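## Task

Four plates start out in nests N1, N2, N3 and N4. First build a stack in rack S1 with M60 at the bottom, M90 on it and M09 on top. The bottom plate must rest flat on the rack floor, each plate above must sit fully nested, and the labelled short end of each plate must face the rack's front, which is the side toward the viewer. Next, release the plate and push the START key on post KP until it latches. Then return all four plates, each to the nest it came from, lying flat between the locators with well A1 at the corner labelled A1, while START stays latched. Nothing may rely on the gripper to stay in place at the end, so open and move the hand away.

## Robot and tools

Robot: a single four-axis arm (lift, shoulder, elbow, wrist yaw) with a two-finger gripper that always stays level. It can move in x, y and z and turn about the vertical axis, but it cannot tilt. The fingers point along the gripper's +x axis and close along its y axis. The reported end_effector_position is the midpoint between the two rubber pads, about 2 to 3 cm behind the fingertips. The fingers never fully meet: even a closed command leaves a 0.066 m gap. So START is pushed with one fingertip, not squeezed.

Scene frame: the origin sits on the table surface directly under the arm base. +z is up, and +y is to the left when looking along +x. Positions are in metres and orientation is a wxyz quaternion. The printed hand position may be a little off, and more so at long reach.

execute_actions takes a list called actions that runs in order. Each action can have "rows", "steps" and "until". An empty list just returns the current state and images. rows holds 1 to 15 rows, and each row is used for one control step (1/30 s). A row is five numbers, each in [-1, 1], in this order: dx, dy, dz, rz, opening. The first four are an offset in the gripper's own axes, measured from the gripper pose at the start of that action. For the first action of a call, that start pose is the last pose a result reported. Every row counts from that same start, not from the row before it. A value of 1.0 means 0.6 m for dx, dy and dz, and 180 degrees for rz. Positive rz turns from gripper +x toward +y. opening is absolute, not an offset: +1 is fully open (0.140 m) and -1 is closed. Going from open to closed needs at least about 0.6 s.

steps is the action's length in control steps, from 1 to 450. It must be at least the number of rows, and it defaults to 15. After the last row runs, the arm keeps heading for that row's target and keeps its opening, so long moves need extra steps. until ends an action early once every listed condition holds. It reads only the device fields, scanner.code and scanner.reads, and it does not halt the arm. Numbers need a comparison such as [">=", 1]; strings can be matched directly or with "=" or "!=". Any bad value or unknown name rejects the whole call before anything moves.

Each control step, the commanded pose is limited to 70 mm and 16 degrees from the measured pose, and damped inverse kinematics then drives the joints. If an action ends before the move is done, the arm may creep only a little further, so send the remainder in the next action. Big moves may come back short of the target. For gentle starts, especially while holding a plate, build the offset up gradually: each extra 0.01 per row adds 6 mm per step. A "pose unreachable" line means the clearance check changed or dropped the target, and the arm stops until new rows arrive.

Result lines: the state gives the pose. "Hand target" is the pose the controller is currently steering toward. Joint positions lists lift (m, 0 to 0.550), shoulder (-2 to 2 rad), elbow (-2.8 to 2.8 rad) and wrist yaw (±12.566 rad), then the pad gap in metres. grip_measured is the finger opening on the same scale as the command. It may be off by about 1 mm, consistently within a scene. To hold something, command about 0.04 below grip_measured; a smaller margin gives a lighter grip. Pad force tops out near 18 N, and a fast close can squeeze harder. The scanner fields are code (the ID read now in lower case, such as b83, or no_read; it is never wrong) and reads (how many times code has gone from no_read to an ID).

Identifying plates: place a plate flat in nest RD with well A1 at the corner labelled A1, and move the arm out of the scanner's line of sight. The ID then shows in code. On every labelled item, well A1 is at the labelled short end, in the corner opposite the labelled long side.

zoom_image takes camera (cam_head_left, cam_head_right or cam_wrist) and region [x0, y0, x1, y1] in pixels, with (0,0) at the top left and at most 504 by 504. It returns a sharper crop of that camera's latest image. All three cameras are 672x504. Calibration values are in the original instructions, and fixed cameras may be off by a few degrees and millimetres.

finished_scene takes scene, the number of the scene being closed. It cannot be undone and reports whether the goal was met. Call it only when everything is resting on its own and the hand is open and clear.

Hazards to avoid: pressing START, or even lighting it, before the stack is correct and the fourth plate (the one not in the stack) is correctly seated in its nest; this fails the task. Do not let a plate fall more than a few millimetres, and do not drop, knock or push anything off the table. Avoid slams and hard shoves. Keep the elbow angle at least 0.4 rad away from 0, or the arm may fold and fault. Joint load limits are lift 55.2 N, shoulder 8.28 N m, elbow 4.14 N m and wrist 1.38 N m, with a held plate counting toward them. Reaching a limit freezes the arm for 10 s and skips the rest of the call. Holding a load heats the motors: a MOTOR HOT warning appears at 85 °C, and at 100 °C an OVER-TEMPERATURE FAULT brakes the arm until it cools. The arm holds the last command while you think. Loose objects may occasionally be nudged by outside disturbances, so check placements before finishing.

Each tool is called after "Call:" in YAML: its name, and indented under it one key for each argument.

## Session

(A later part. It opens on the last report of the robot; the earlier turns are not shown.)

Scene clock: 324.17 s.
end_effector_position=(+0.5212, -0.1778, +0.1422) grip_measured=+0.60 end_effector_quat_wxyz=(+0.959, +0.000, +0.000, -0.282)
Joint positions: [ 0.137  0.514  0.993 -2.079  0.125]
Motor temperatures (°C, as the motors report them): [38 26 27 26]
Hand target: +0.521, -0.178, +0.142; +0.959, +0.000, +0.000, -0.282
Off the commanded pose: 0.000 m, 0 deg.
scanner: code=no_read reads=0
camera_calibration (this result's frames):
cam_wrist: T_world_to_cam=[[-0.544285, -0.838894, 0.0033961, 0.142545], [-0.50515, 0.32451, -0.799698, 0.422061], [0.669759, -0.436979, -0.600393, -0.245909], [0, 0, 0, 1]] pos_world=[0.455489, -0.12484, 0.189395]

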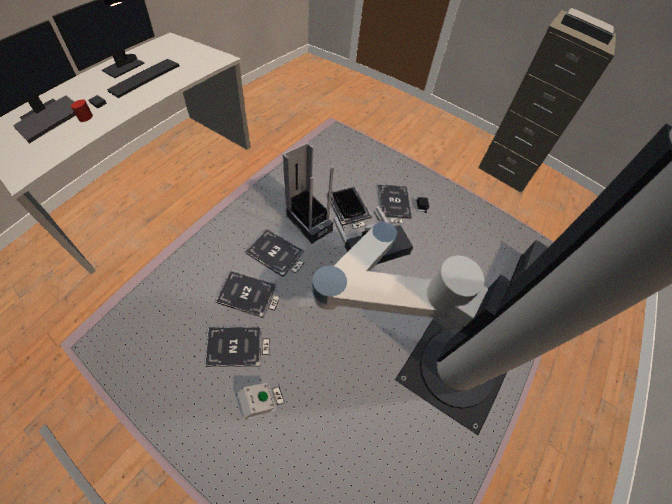

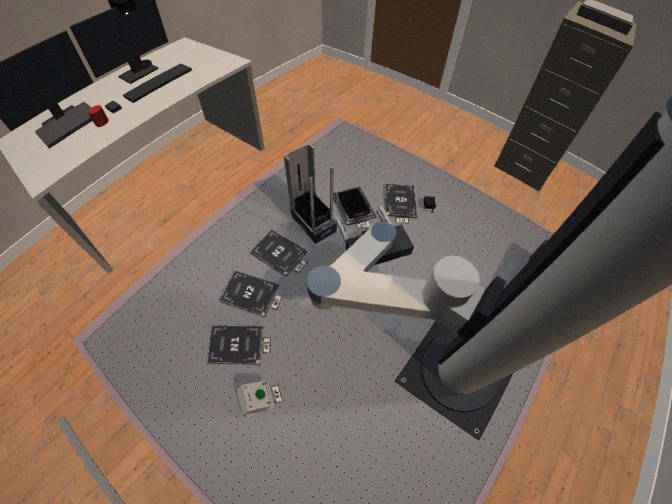

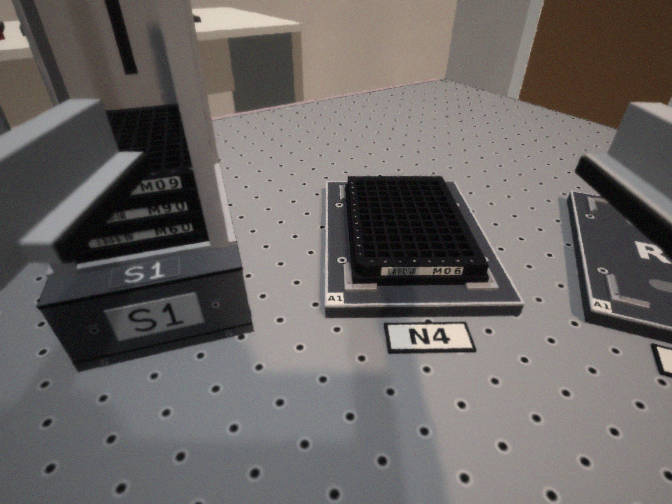

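Call:
execute_actions:
  actions:
    - {"rows":[[-0.22,0.37,0.02,0.02,-1],[-0.22,0.37,0.02,0.04,-1],[-0.22,0.37,0.02,0.05,-1],[-0.22,0.37,0.02,0.06,-1],[-0.22,0.37,0.02,0.07,-1],[-0.22,0.37,0.02,0.08,-1],[-0.22,0.37,0.02,0.09,-1],[-0.22,0.37,0.02,0.1,-1],[-0.22,0.37,0.02,0.249,-1]],"steps":36}
    - {"rows":[[-0.086,0.478,0,0.278,-1]],"steps":42}

Scene clock: 344.13 s.
end_effector_position=(+0.4202, +0.3501, +0.1542) grip_measured=-1.00 end_effector_quat_wxyz=(+0.857, +0.000, +0.000, +0.516)
Joint positions: [ 0.149  1.77   1.17  -1.856  0.066]
Motor temperatures (°C, as the motors report them): [38 26 27 26]
Hand target: +0.420, +0.350, +0.154; +0.857, +0.000, +0.000, +0.516
Off the commanded pose: 0.000 m, 0 deg.
scanner: code=no_read reads=0
camera_calibration (this result's frames):
cam_wrist: T_world_to_cam=[[0.882197, -0.470868, 0.0033961, -0.197904], [-0.280313, -0.53095, -0.799698, 0.414333], [0.378355, 0.704539, -0.600393, -0.217586], [0, 0, 0, 1]] pos_world=[0.373058, 0.280101, 0.201377]

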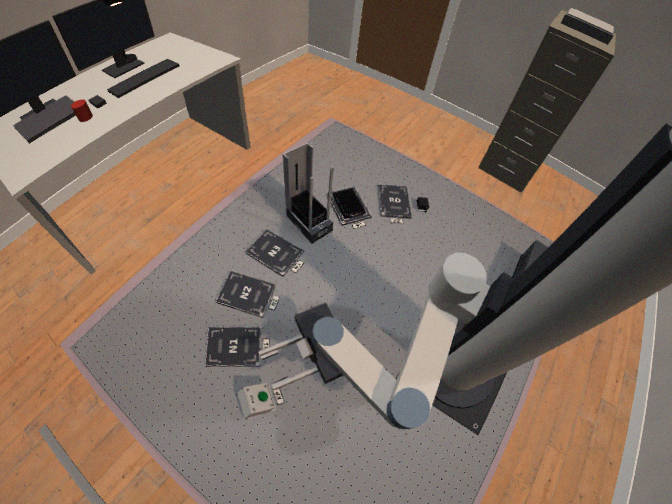

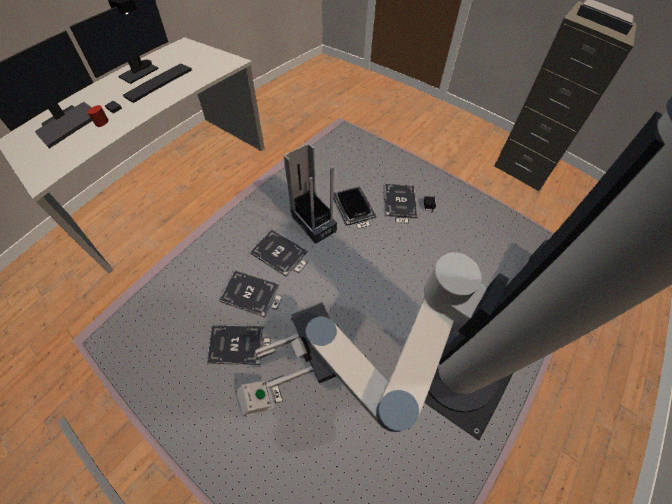

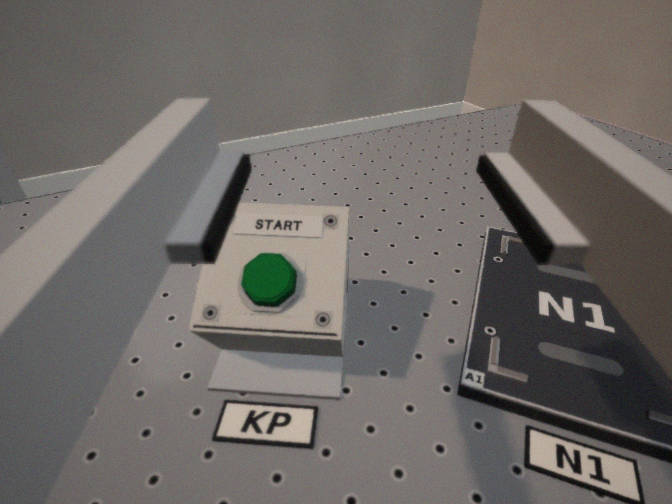

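Call:
execute_actions:
  actions:
    - {"rows":[[0.05,-0.003,-0.1,0,-1]],"steps":17}

Scene clock: 353.73 s.
end_effector_position=(+0.4358, +0.3759, +0.0941) grip_measured=-1.00 end_effector_quat_wxyz=(+0.857, +0.000, +0.000, +0.516)
Joint positions: [ 0.089  1.727  1.313 -1.955  0.066]
Motor temperatures (°C, as the motors report them): [38 26 27 26]
Hand target: +0.436, +0.376, +0.094; +0.857, +0.000, +0.000, +0.516
Off the commanded pose: 0.000 m, 0 deg.
scanner: code=no_read reads=0
camera_calibration (this result's frames):
cam_wrist: T_world_to_cam=[[0.882416, -0.470458, 0.0033961, -0.19956], [-0.280066, -0.53108, -0.799698, 0.384293], [0.378028, 0.704715, -0.600393, -0.277596], [0, 0, 0, 1]] pos_world=[0.388662, 0.305832, 0.14133]

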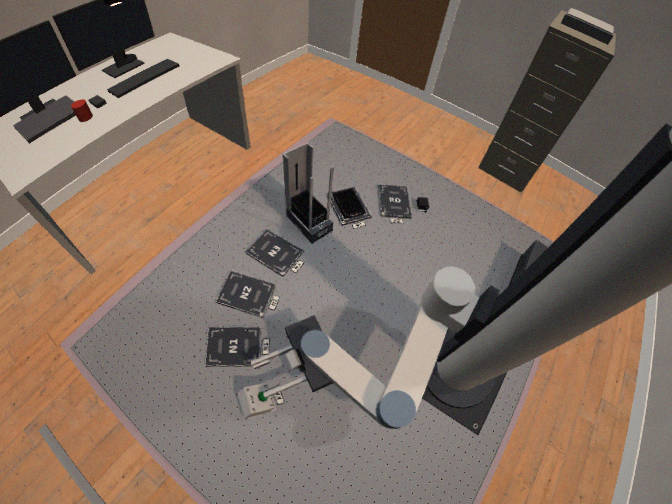

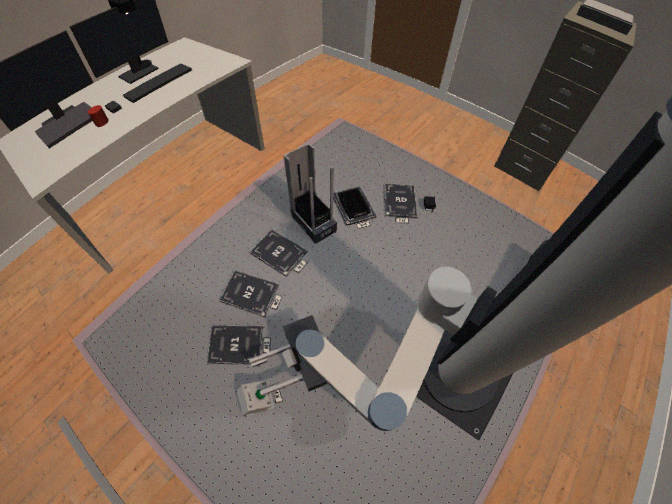

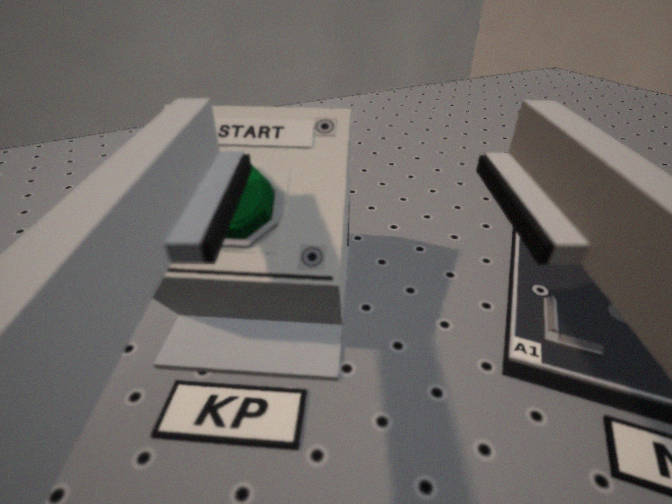

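Check N4/stack unchanged, then press.

Call:
zoom_image:
  camera: "cam_head_left"
  region: [270,140,390,250]

Call:
execute_actions:
  actions:
    - {"rows":[[0.002,0,-0.006,0,-1],[0.003,0,-0.011,0,-1],[0.003,0,-0.014,0,-1],[0.003,0,-0.015,0,-1],[0.003,0,-0.016,0,-1],[0.0033,0,-0.017,0,-1],[0.0036,0,-0.018,0,-1],[0.004,0,-0.019,0,-1],[0.0044,0,-0.02,0,-1],[0.0048,0,-0.021,0,-1],[0.0052,0,-0.022,0,-1]],"steps":15}

Region (270, 140, 390, 250) of cam_head_left's 672x504 image, scaled by 4.200, with more detail than that image has; it fills the top 462 rows of this view, and the rest is white.

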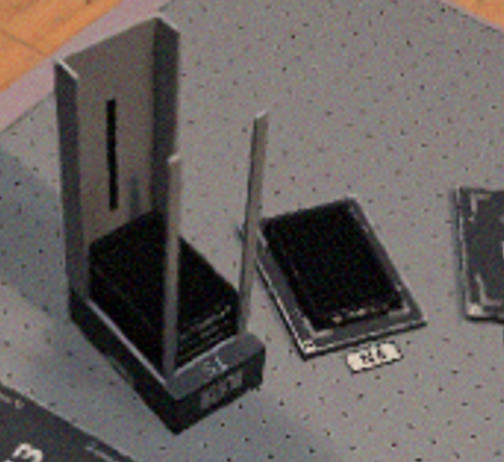

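Scene clock: 362.10 s.
end_effector_position=(+0.4372, +0.3785, +0.0811) grip_measured=-1.00 end_effector_quat_wxyz=(+0.857, +0.000, +0.000, +0.516)
Joint positions: [ 0.076  1.722  1.327 -1.966  0.066]
Motor temperatures (°C, as the motors report them): [38 26 27 26]
Hand target: +0.437, +0.379, +0.081; +0.857, +0.000, +0.000, +0.516
Off the commanded pose: 0.000 m, 0 deg.
scanner: code=no_read reads=0
camera_calibration (this result's frames):
cam_wrist: T_world_to_cam=[[0.882444, -0.470405, 0.0033961, -0.199528], [-0.280035, -0.531097, -0.799698, 0.375667], [0.377986, 0.704737, -0.600393, -0.287828], [0, 0, 0, 1]] pos_world=[0.390067, 0.3085, 0.128288]

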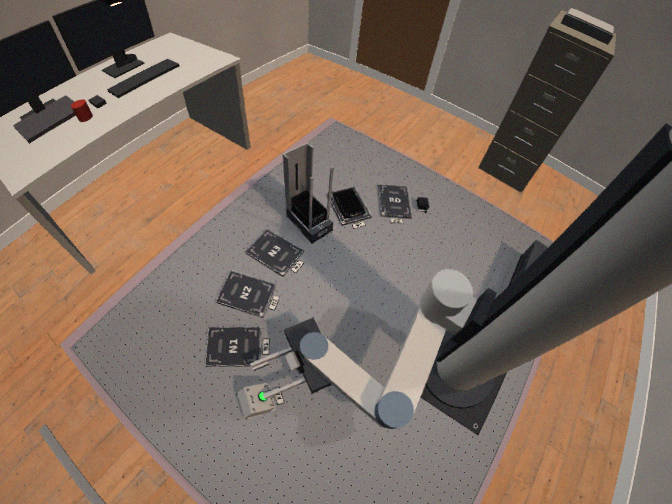

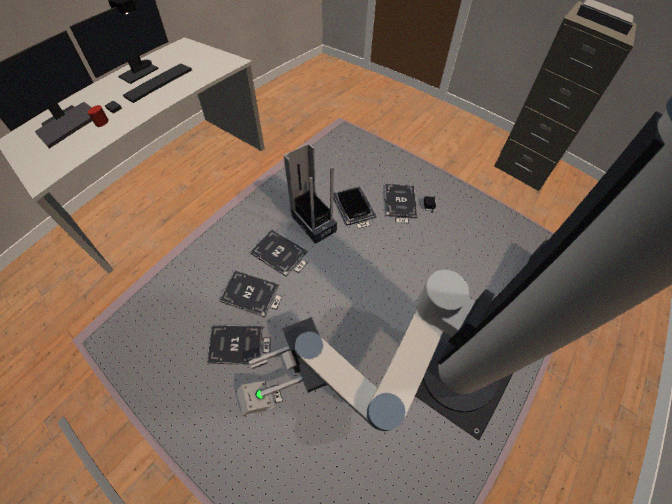

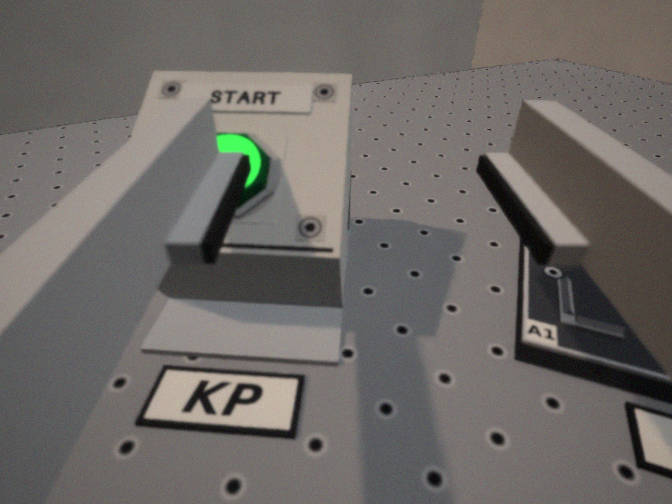

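Already lit. A little more, then lift.

Call:
execute_actions:
  actions:
    - {"rows":[[0.0002,0,-0.0008,0,-1],[0.0004,0,-0.0014,0,-1]],"steps":6}

Call:
execute_actions:
  actions:
    - {"rows":[[-0.01,0,0.04,0,-1]],"steps":11}

Scene clock: 367.13 s.
end_effector_position=(+0.4372, +0.3786, +0.0805) grip_measured=-1.00 end_effector_quat_wxyz=(+0.857, +0.000, +0.000, +0.516)
Joint positions: [ 0.075  1.722  1.328 -1.966  0.066]
Motor temperatures (°C, as the motors report them): [38 26 27 26]
Hand target: +0.437, +0.379, +0.080; +0.857, +0.000, +0.000, +0.516
Off the commanded pose: 0.000 m, 0 deg.
scanner: code=no_read reads=0
camera_calibration (this result's frames):
cam_wrist: T_world_to_cam=[[0.882437, -0.470419, 0.0033961, -0.199523], [-0.280043, -0.531092, -0.799698, 0.375232], [0.377997, 0.704732, -0.600393, -0.288312], [0, 0, 0, 1]] pos_world=[0.390129, 0.308607, 0.127649]

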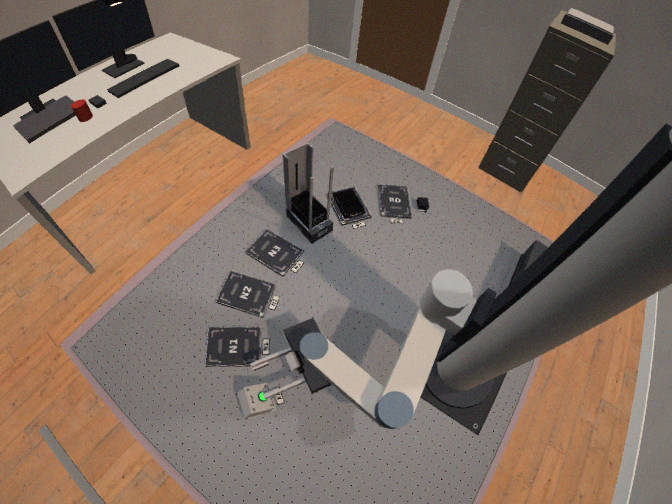

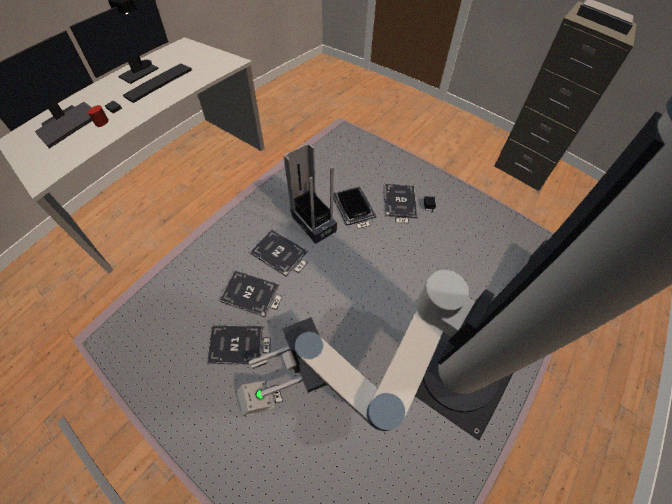

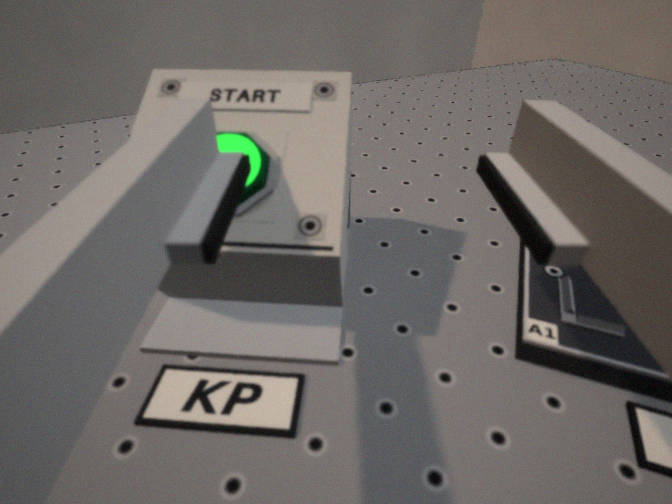

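Scene clock: 367.50 s.
end_effector_position=(+0.4345, +0.3733, +0.1045) grip_measured=-1.00 end_effector_quat_wxyz=(+0.857, +0.000, +0.000, +0.516)
Joint positions: [ 0.1    1.73   1.299 -1.946  0.066]
Motor temperatures (°C, as the motors report them): [38 26 27 26]
Hand target: +0.434, +0.373, +0.104; +0.857, +0.000, +0.000, +0.516
Off the commanded pose: 0.000 m, 0 deg.
scanner: code=no_read reads=0
camera_calibration (this result's frames):
cam_wrist: T_world_to_cam=[[0.882247, -0.470774, 0.0033961, -0.199521], [-0.280257, -0.53098, -0.799698, 0.390914], [0.378281, 0.704579, -0.600393, -0.269132], [0, 0, 0, 1]] pos_world=[0.38739, 0.303262, 0.151706]

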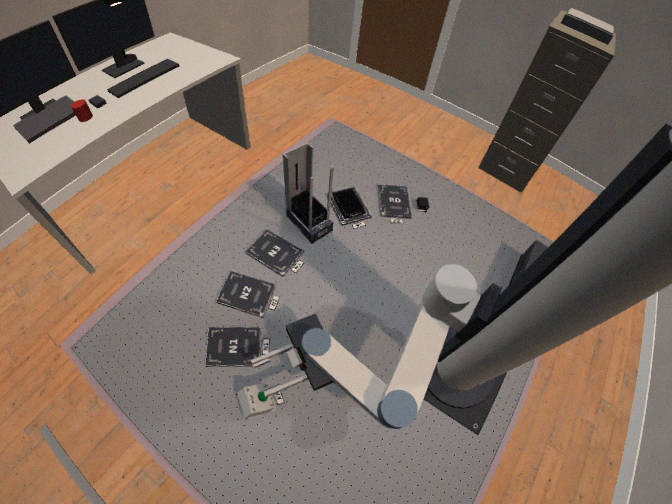

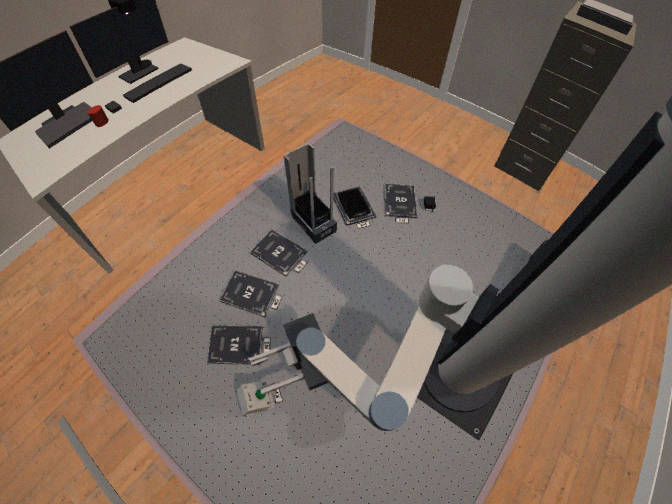

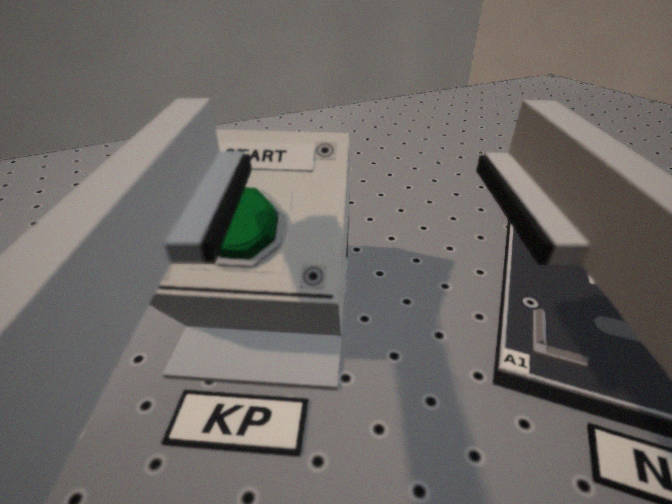

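Not caught; go ~1 mm deeper.

Call:
execute_actions:
  actions:
    - {"rows":[[0.007,0,-0.03,0,-1],[0.007,0,-0.03,0,-1],[0.007,0,-0.03,0,-1],[0.007,0,-0.03,0,-1],[0.007,0,-0.03,0,-1],[0.007,0,-0.031,0,-1],[0.0074,0,-0.032,0,-1],[0.0078,0,-0.0335,0,-1],[0.0082,0,-0.035,0,-1],[0.0087,0,-0.0365,0,-1],[0.0092,0,-0.038,0,-1],[0.0097,0,-0.039,0,-1],[0.0101,0,-0.04,0,-1],[0.0105,0,-0.041,0,-1],[0.0109,0,-0.0422,0,-1]],"steps":20}

Scene clock: 379.67 s.
end_effector_position=(+0.4376, +0.3789, +0.0794) grip_measured=-1.00 end_effector_quat_wxyz=(+0.857, +0.000, +0.000, +0.516)
Joint positions: [ 0.074  1.721  1.33  -1.968  0.066]
Motor temperatures (°C, as the motors report them): [38 26 27 26]
Hand target: +0.438, +0.379, +0.079; +0.857, +0.000, +0.000, +0.516
Off the commanded pose: 0.000 m, 0 deg.
scanner: code=no_read reads=0
camera_calibration (this result's frames):
cam_wrist: T_world_to_cam=[[0.882229, -0.470808, 0.0033961, -0.199413], [-0.280277, -0.530969, -0.799698, 0.374668], [0.378308, 0.704565, -0.600393, -0.289363], [0, 0, 0, 1]] pos_world=[0.390407, 0.308927, 0.126567]

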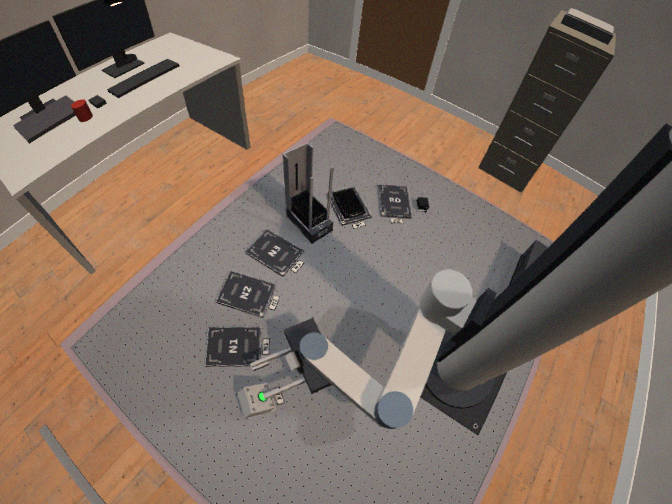

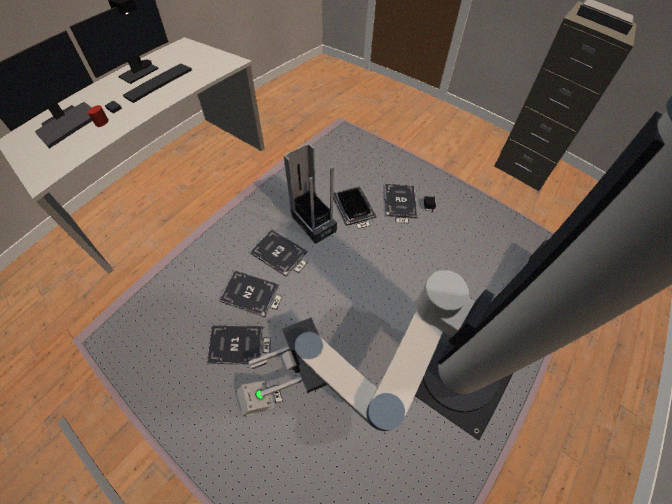

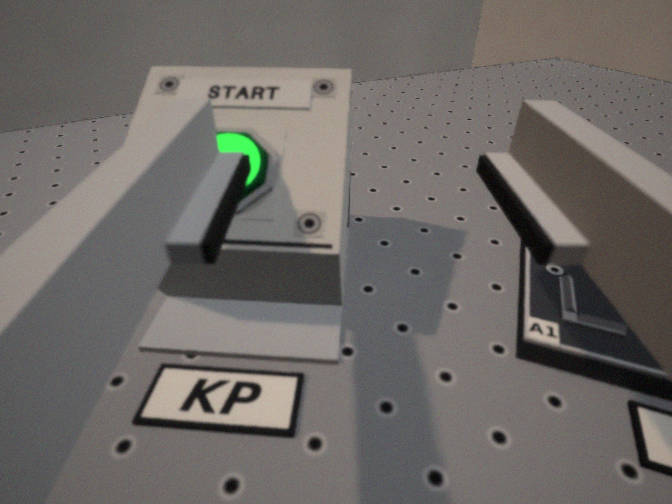

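Still not bottomed (lag 0.2 mm). A bit more.

Call:
execute_actions:
  actions:
    - {"rows":[[0.0003,0,-0.0009,0,-1],[0.0006,0,-0.0016,0,-1]],"steps":6}

Scene clock: 387.90 s.
end_effector_position=(+0.4377, +0.3791, +0.0787) grip_measured=-1.00 end_effector_quat_wxyz=(+0.857, +0.000, +0.000, +0.516)
Joint positions: [ 0.074  1.721  1.331 -1.969  0.066]
Motor temperatures (°C, as the motors report them): [38 26 27 26]
Hand target: +0.438, +0.379, +0.078; +0.857, +0.000, +0.000, +0.516
Off the commanded pose: 0.000 m, 0 deg.
scanner: code=no_read reads=0
camera_calibration (this result's frames):
cam_wrist: T_world_to_cam=[[0.882217, -0.47083, 0.0033961, -0.199412], [-0.28029, -0.530962, -0.799698, 0.374229], [0.378325, 0.704556, -0.600393, -0.289988], [0, 0, 0, 1]] pos_world=[0.390527, 0.309125, 0.125841]

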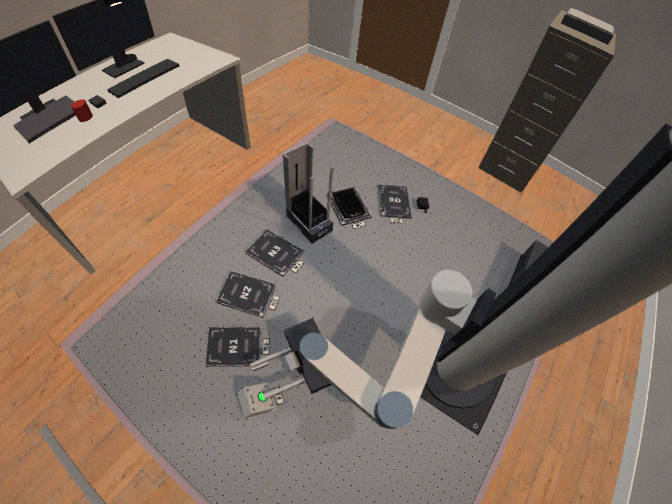

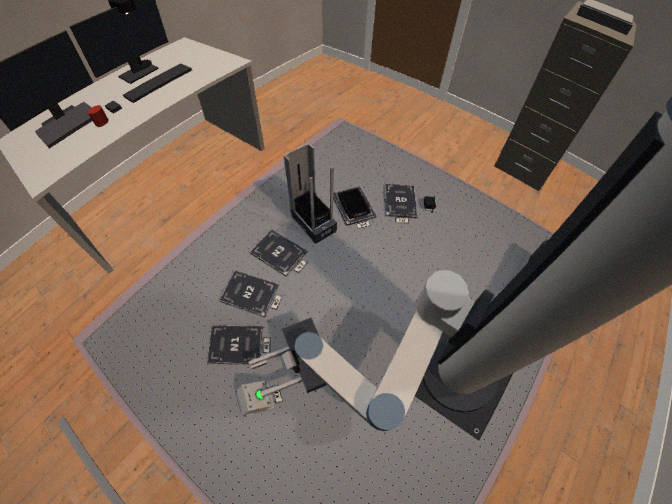

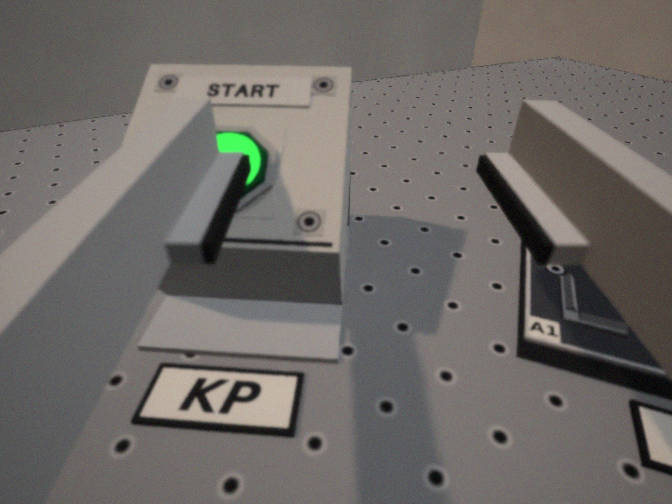

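Call:
execute_actions:
  actions:
    - {"rows":[[0.0003,0,-0.0009,0,-1],[0.0005,0,-0.0014,0,-1]],"steps":6}

Call:
execute_actions:
  actions:
    - {"rows":[[-0.01,0,0.04,0,-1]],"steps":11}

Scene clock: 395.60 s.
end_effector_position=(+0.4378, +0.3793, +0.0781) grip_measured=-1.00 end_effector_quat_wxyz=(+0.857, +0.000, +0.000, +0.516)
Joint positions: [ 0.073  1.721  1.332 -1.969  0.066]
Motor temperatures (°C, as the motors report them): [38 26 27 26]
Hand target: +0.438, +0.379, +0.078; +0.857, +0.000, +0.000, +0.516
Off the commanded pose: 0.000 m, 0 deg.
scanner: code=no_read reads=0
camera_calibration (this result's frames):
cam_wrist: T_world_to_cam=[[0.882217, -0.470831, 0.0033961, -0.199421], [-0.280291, -0.530962, -0.799698, 0.373861], [0.378326, 0.704555, -0.600393, -0.290473], [0, 0, 0, 1]] pos_world=[0.390615, 0.309267, 0.125255]

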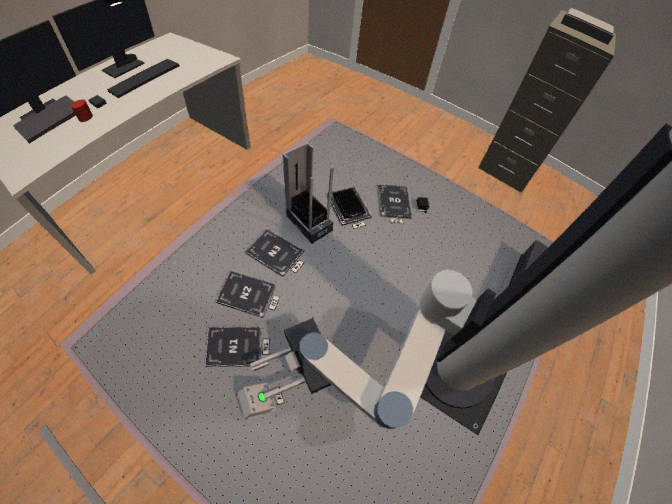

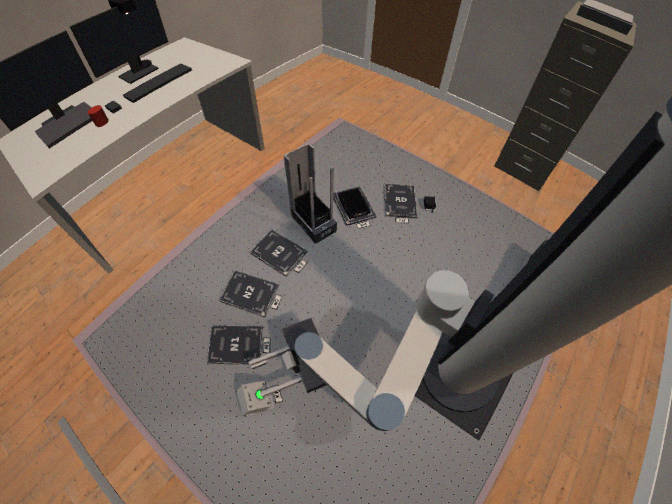

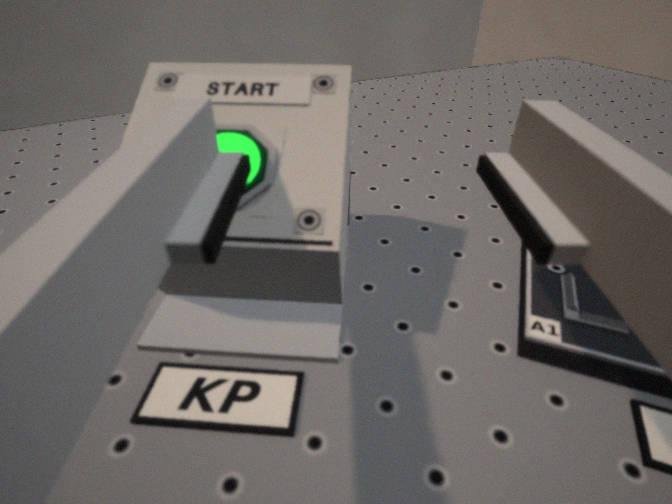

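Scene clock: 395.97 s.
end_effector_position=(+0.4351, +0.3739, +0.1021) grip_measured=-1.00 end_effector_quat_wxyz=(+0.857, +0.000, +0.000, +0.515)
Joint positions: [ 0.097  1.729  1.303 -1.949  0.066]
Motor temperatures (°C, as the motors report them): [38 26 27 26]
Hand target: +0.435, +0.374, +0.102; +0.857, +0.000, +0.000, +0.516
Off the commanded pose: 0.000 m, 0 deg.
scanner: code=no_read reads=0
camera_calibration (this result's frames):
cam_wrist: T_world_to_cam=[[0.882019, -0.471201, 0.0033961, -0.199413], [-0.280514, -0.530844, -0.799698, 0.389542], [0.378621, 0.704396, -0.600393, -0.271292], [0, 0, 0, 1]] pos_world=[0.387875, 0.30392, 0.149311]

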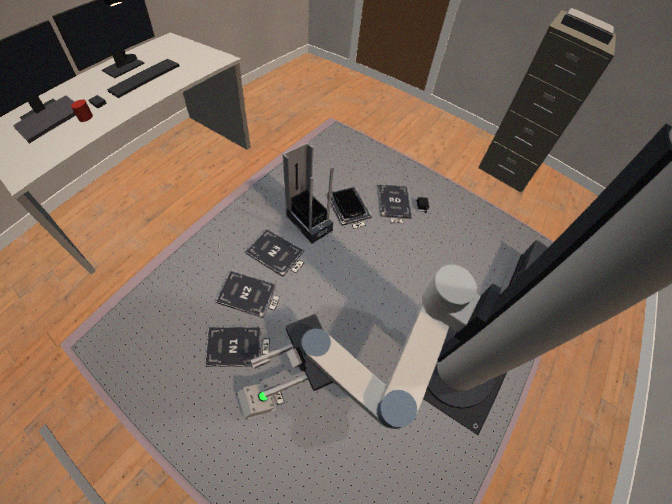

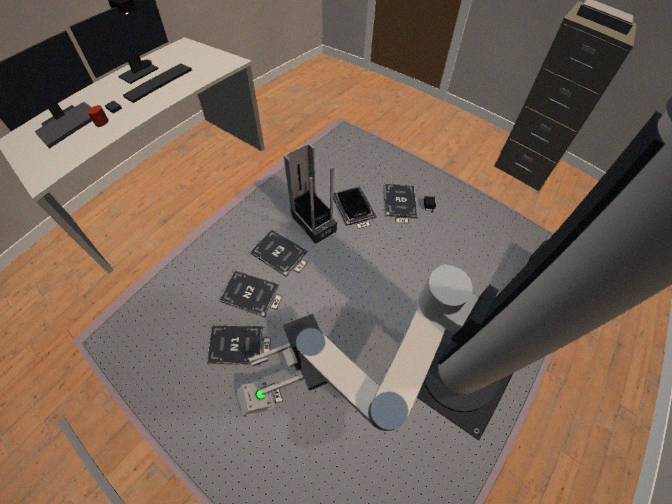

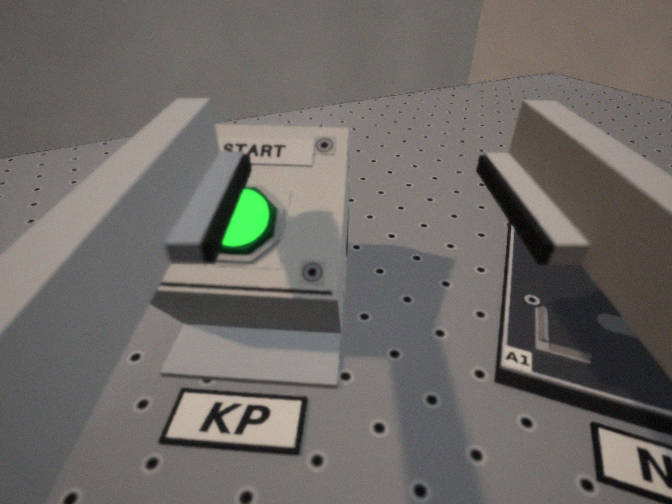

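Call:
execute_actions:
  actions:
    - {"rows":[[-0.6022,-0.5962,-0.004,-0.01,-1],[-0.6022,-0.5962,-0.004,-0.02,-1],[-0.6022,-0.5962,-0.004,-0.03,-1],[-0.6022,-0.5962,-0.004,-0.04,-1],[-0.6022,-0.5962,-0.004,-0.05,-1],[-0.6022,-0.5962,-0.004,-0.06,-1],[-0.6022,-0.5962,-0.004,-0.07,-1],[-0.6022,-0.5962,-0.004,-0.08,-1],[-0.6022,-0.5962,-0.004,-0.09,-1],[-0.6022,-0.5962,-0.004,-0.1,-1],[-0.6022,-0.5962,-0.004,-0.11,-1],[-0.6022,-0.5962,-0.004,-0.12,-1],[-0.6022,-0.5962,-0.004,-0.13,-1],[-0.6022,-0.5962,-0.004,-0.14,-1],[-0.6022,-0.5962,-0.004,-0.4267,0]],"steps":66}

Scene clock: 412.90 s.
end_effector_position=(+0.5818, -0.1129, +0.0998) grip_measured=+0.00 end_effector_quat_wxyz=(+0.992, +0.000, +0.000, -0.128)
Joint positions: [ 0.095  0.605  1.138 -2.     0.103]
Motor temperatures (°C, as the motors report them): [38 26 27 26]
Hand target: +0.582, -0.113, +0.100; +0.992, +0.000, +0.000, -0.128
Off the commanded pose: 0.000 m, 0 deg.
scanner: code=no_read reads=0
camera_calibration (this result's frames):
cam_wrist: T_world_to_cam=[[-0.257323, -0.966319, 0.0033961, 0.048746], [-0.580877, 0.151872, -0.799698, 0.422227], [0.772248, -0.207754, -0.600393, -0.317349], [0, 0, 0, 1]] pos_world=[0.502877, -0.0829508, 0.146955]

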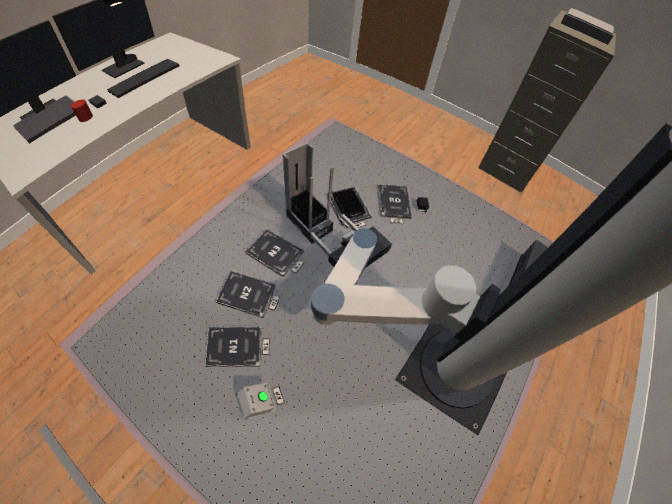

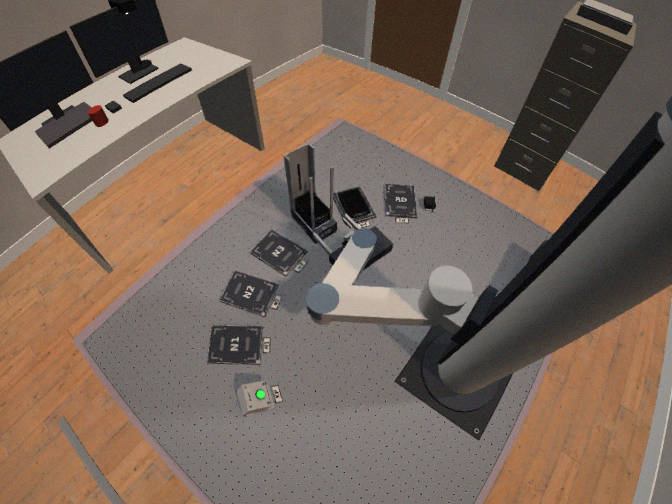

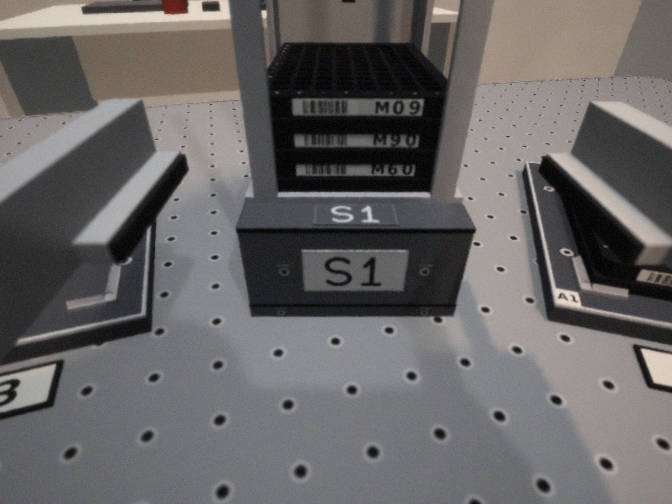

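Call:
execute_actions:
  actions:
    - {"rows":[[0.2085,0,0,0,0]],"steps":23}
    - {"rows":[[0,0,0,0,-0.15],[0,0,0,0,-0.28],[0,0,0,0,-0.38],[0,0,0,0,-0.45],[0,0,0,0,-0.5],[0,0,0,0,-0.53],[0,0,0,0,-0.55],[0,0,0,0,-0.57],[0,0,0,0,-0.59],[0,0,0,0,-0.615]],"steps":15}

Scene clock: 422.70 s.
end_effector_position=(+0.7028, -0.1448, +0.0998) grip_measured=-0.57 end_effector_quat_wxyz=(+0.992, +0.000, +0.000, -0.128)
Joint positions: [ 0.095  0.341  1.795 -2.393  0.082]
Motor temperatures (°C, as the motors report them): [38 26 27 26]
Hand target: +0.703, -0.145, +0.100; +0.992, +0.000, +0.000, -0.128
Off the commanded pose: 0.000 m, 0 deg.
scanner: code=no_read reads=0
camera_calibration (this result's frames):
cam_wrist: T_world_to_cam=[[-0.257235, -0.966343, 0.0033961, 0.049006], [-0.580891, 0.151819, -0.799698, 0.497354], [0.772267, -0.207683, -0.600393, -0.417397], [0, 0, 0, 1]] pos_world=[0.623857, -0.114837, 0.146964]

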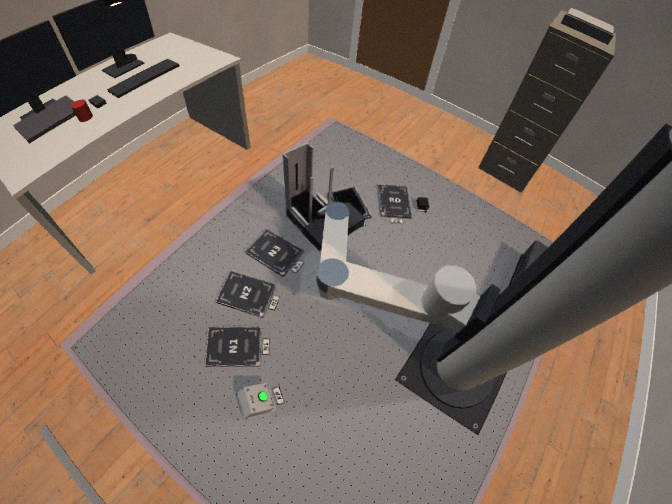

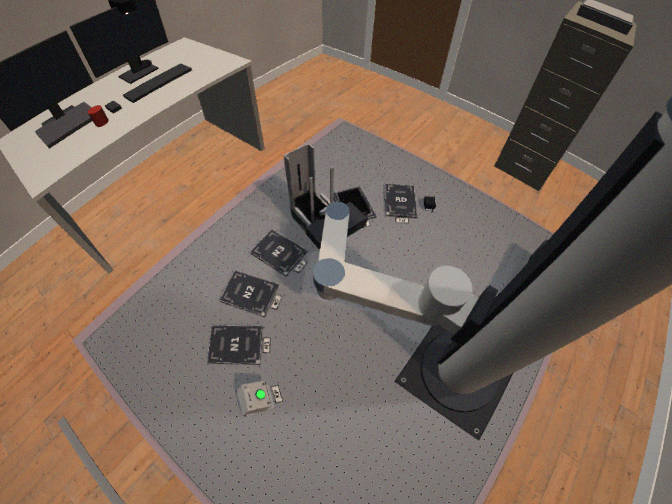

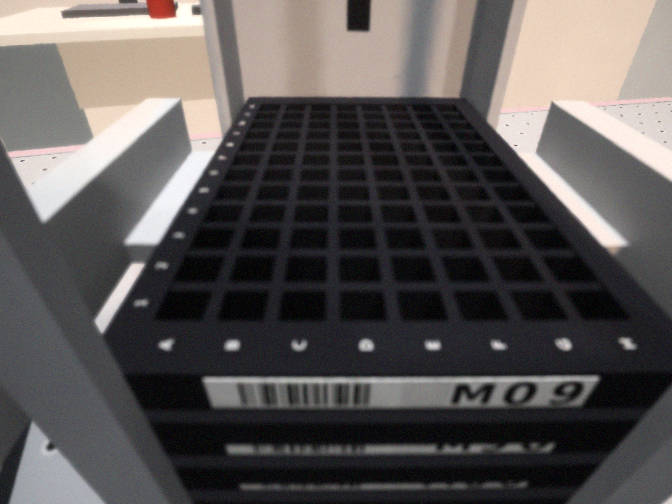

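Call:
execute_actions:
  actions:
    - {"rows":[[0,0,0.003,0,-0.615],[0,0,0.008,0,-0.615],[0,0,0.016,0,-0.615],[0,0,0.03,0,-0.615],[0,0,0.05,0,-0.615],[0,0,0.3837,0,-0.615]],"steps":33}
    - {"rows":[[0,0.01,0,0.004,-0.615],[-0.006,0.03,0,0.01,-0.615],[-0.015,0.06,0,0.02,-0.615],[-0.025,0.1,0,0.035,-0.615],[-0.0695,0.2848,0,0.1043,-0.615]],"steps":31}
    - {"rows":[[0,0,-0.005,0,-0.615],[0,0,-0.015,0,-0.615],[0,0,-0.03,0,-0.615],[0,0,-0.06,0,-0.615],[0,0,-0.4817,0,-0.615]],"steps":38}

Scene clock: 435.40 s.
end_effector_position=(+0.7059, +0.0313, +0.0410) grip_measured=-0.57 end_effector_quat_wxyz=(+0.999, +0.000, +0.000, +0.036)
Joint positions: [ 0.036  0.707  1.702 -2.338  0.082]
Motor temperatures (°C, as the motors report them): [38 26 27 26]
Hand target: +0.706, +0.031, +0.041; +0.999, +0.000, +0.000, +0.036
Off the commanded pose: 0.000 m, 0 deg.
scanner: code=no_read reads=0
camera_calibration (this result's frames):
cam_wrist: T_world_to_cam=[[0.0680407, -0.997677, 0.0033961, -0.00849997], [-0.59882, -0.0435612, -0.799698, 0.444172], [0.797988, 0.0523784, -0.600393, -0.444868], [0, 0, 0, 1]] pos_world=[0.621556, 0.0341699, 0.0881366]

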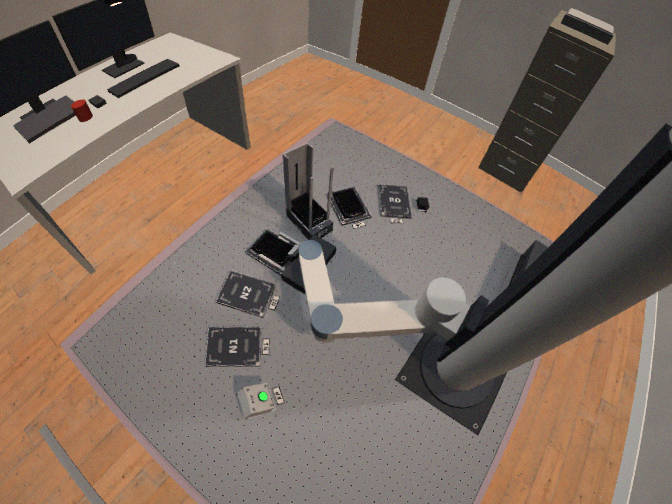

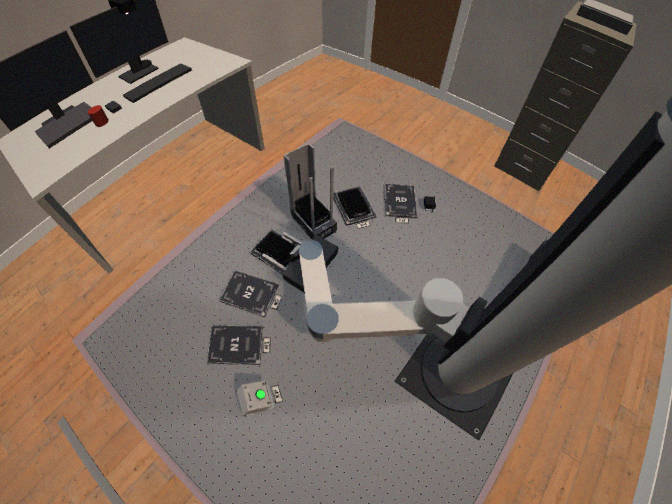

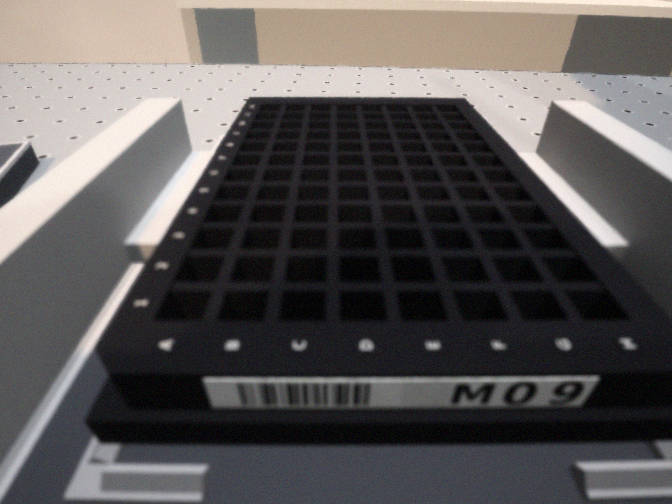

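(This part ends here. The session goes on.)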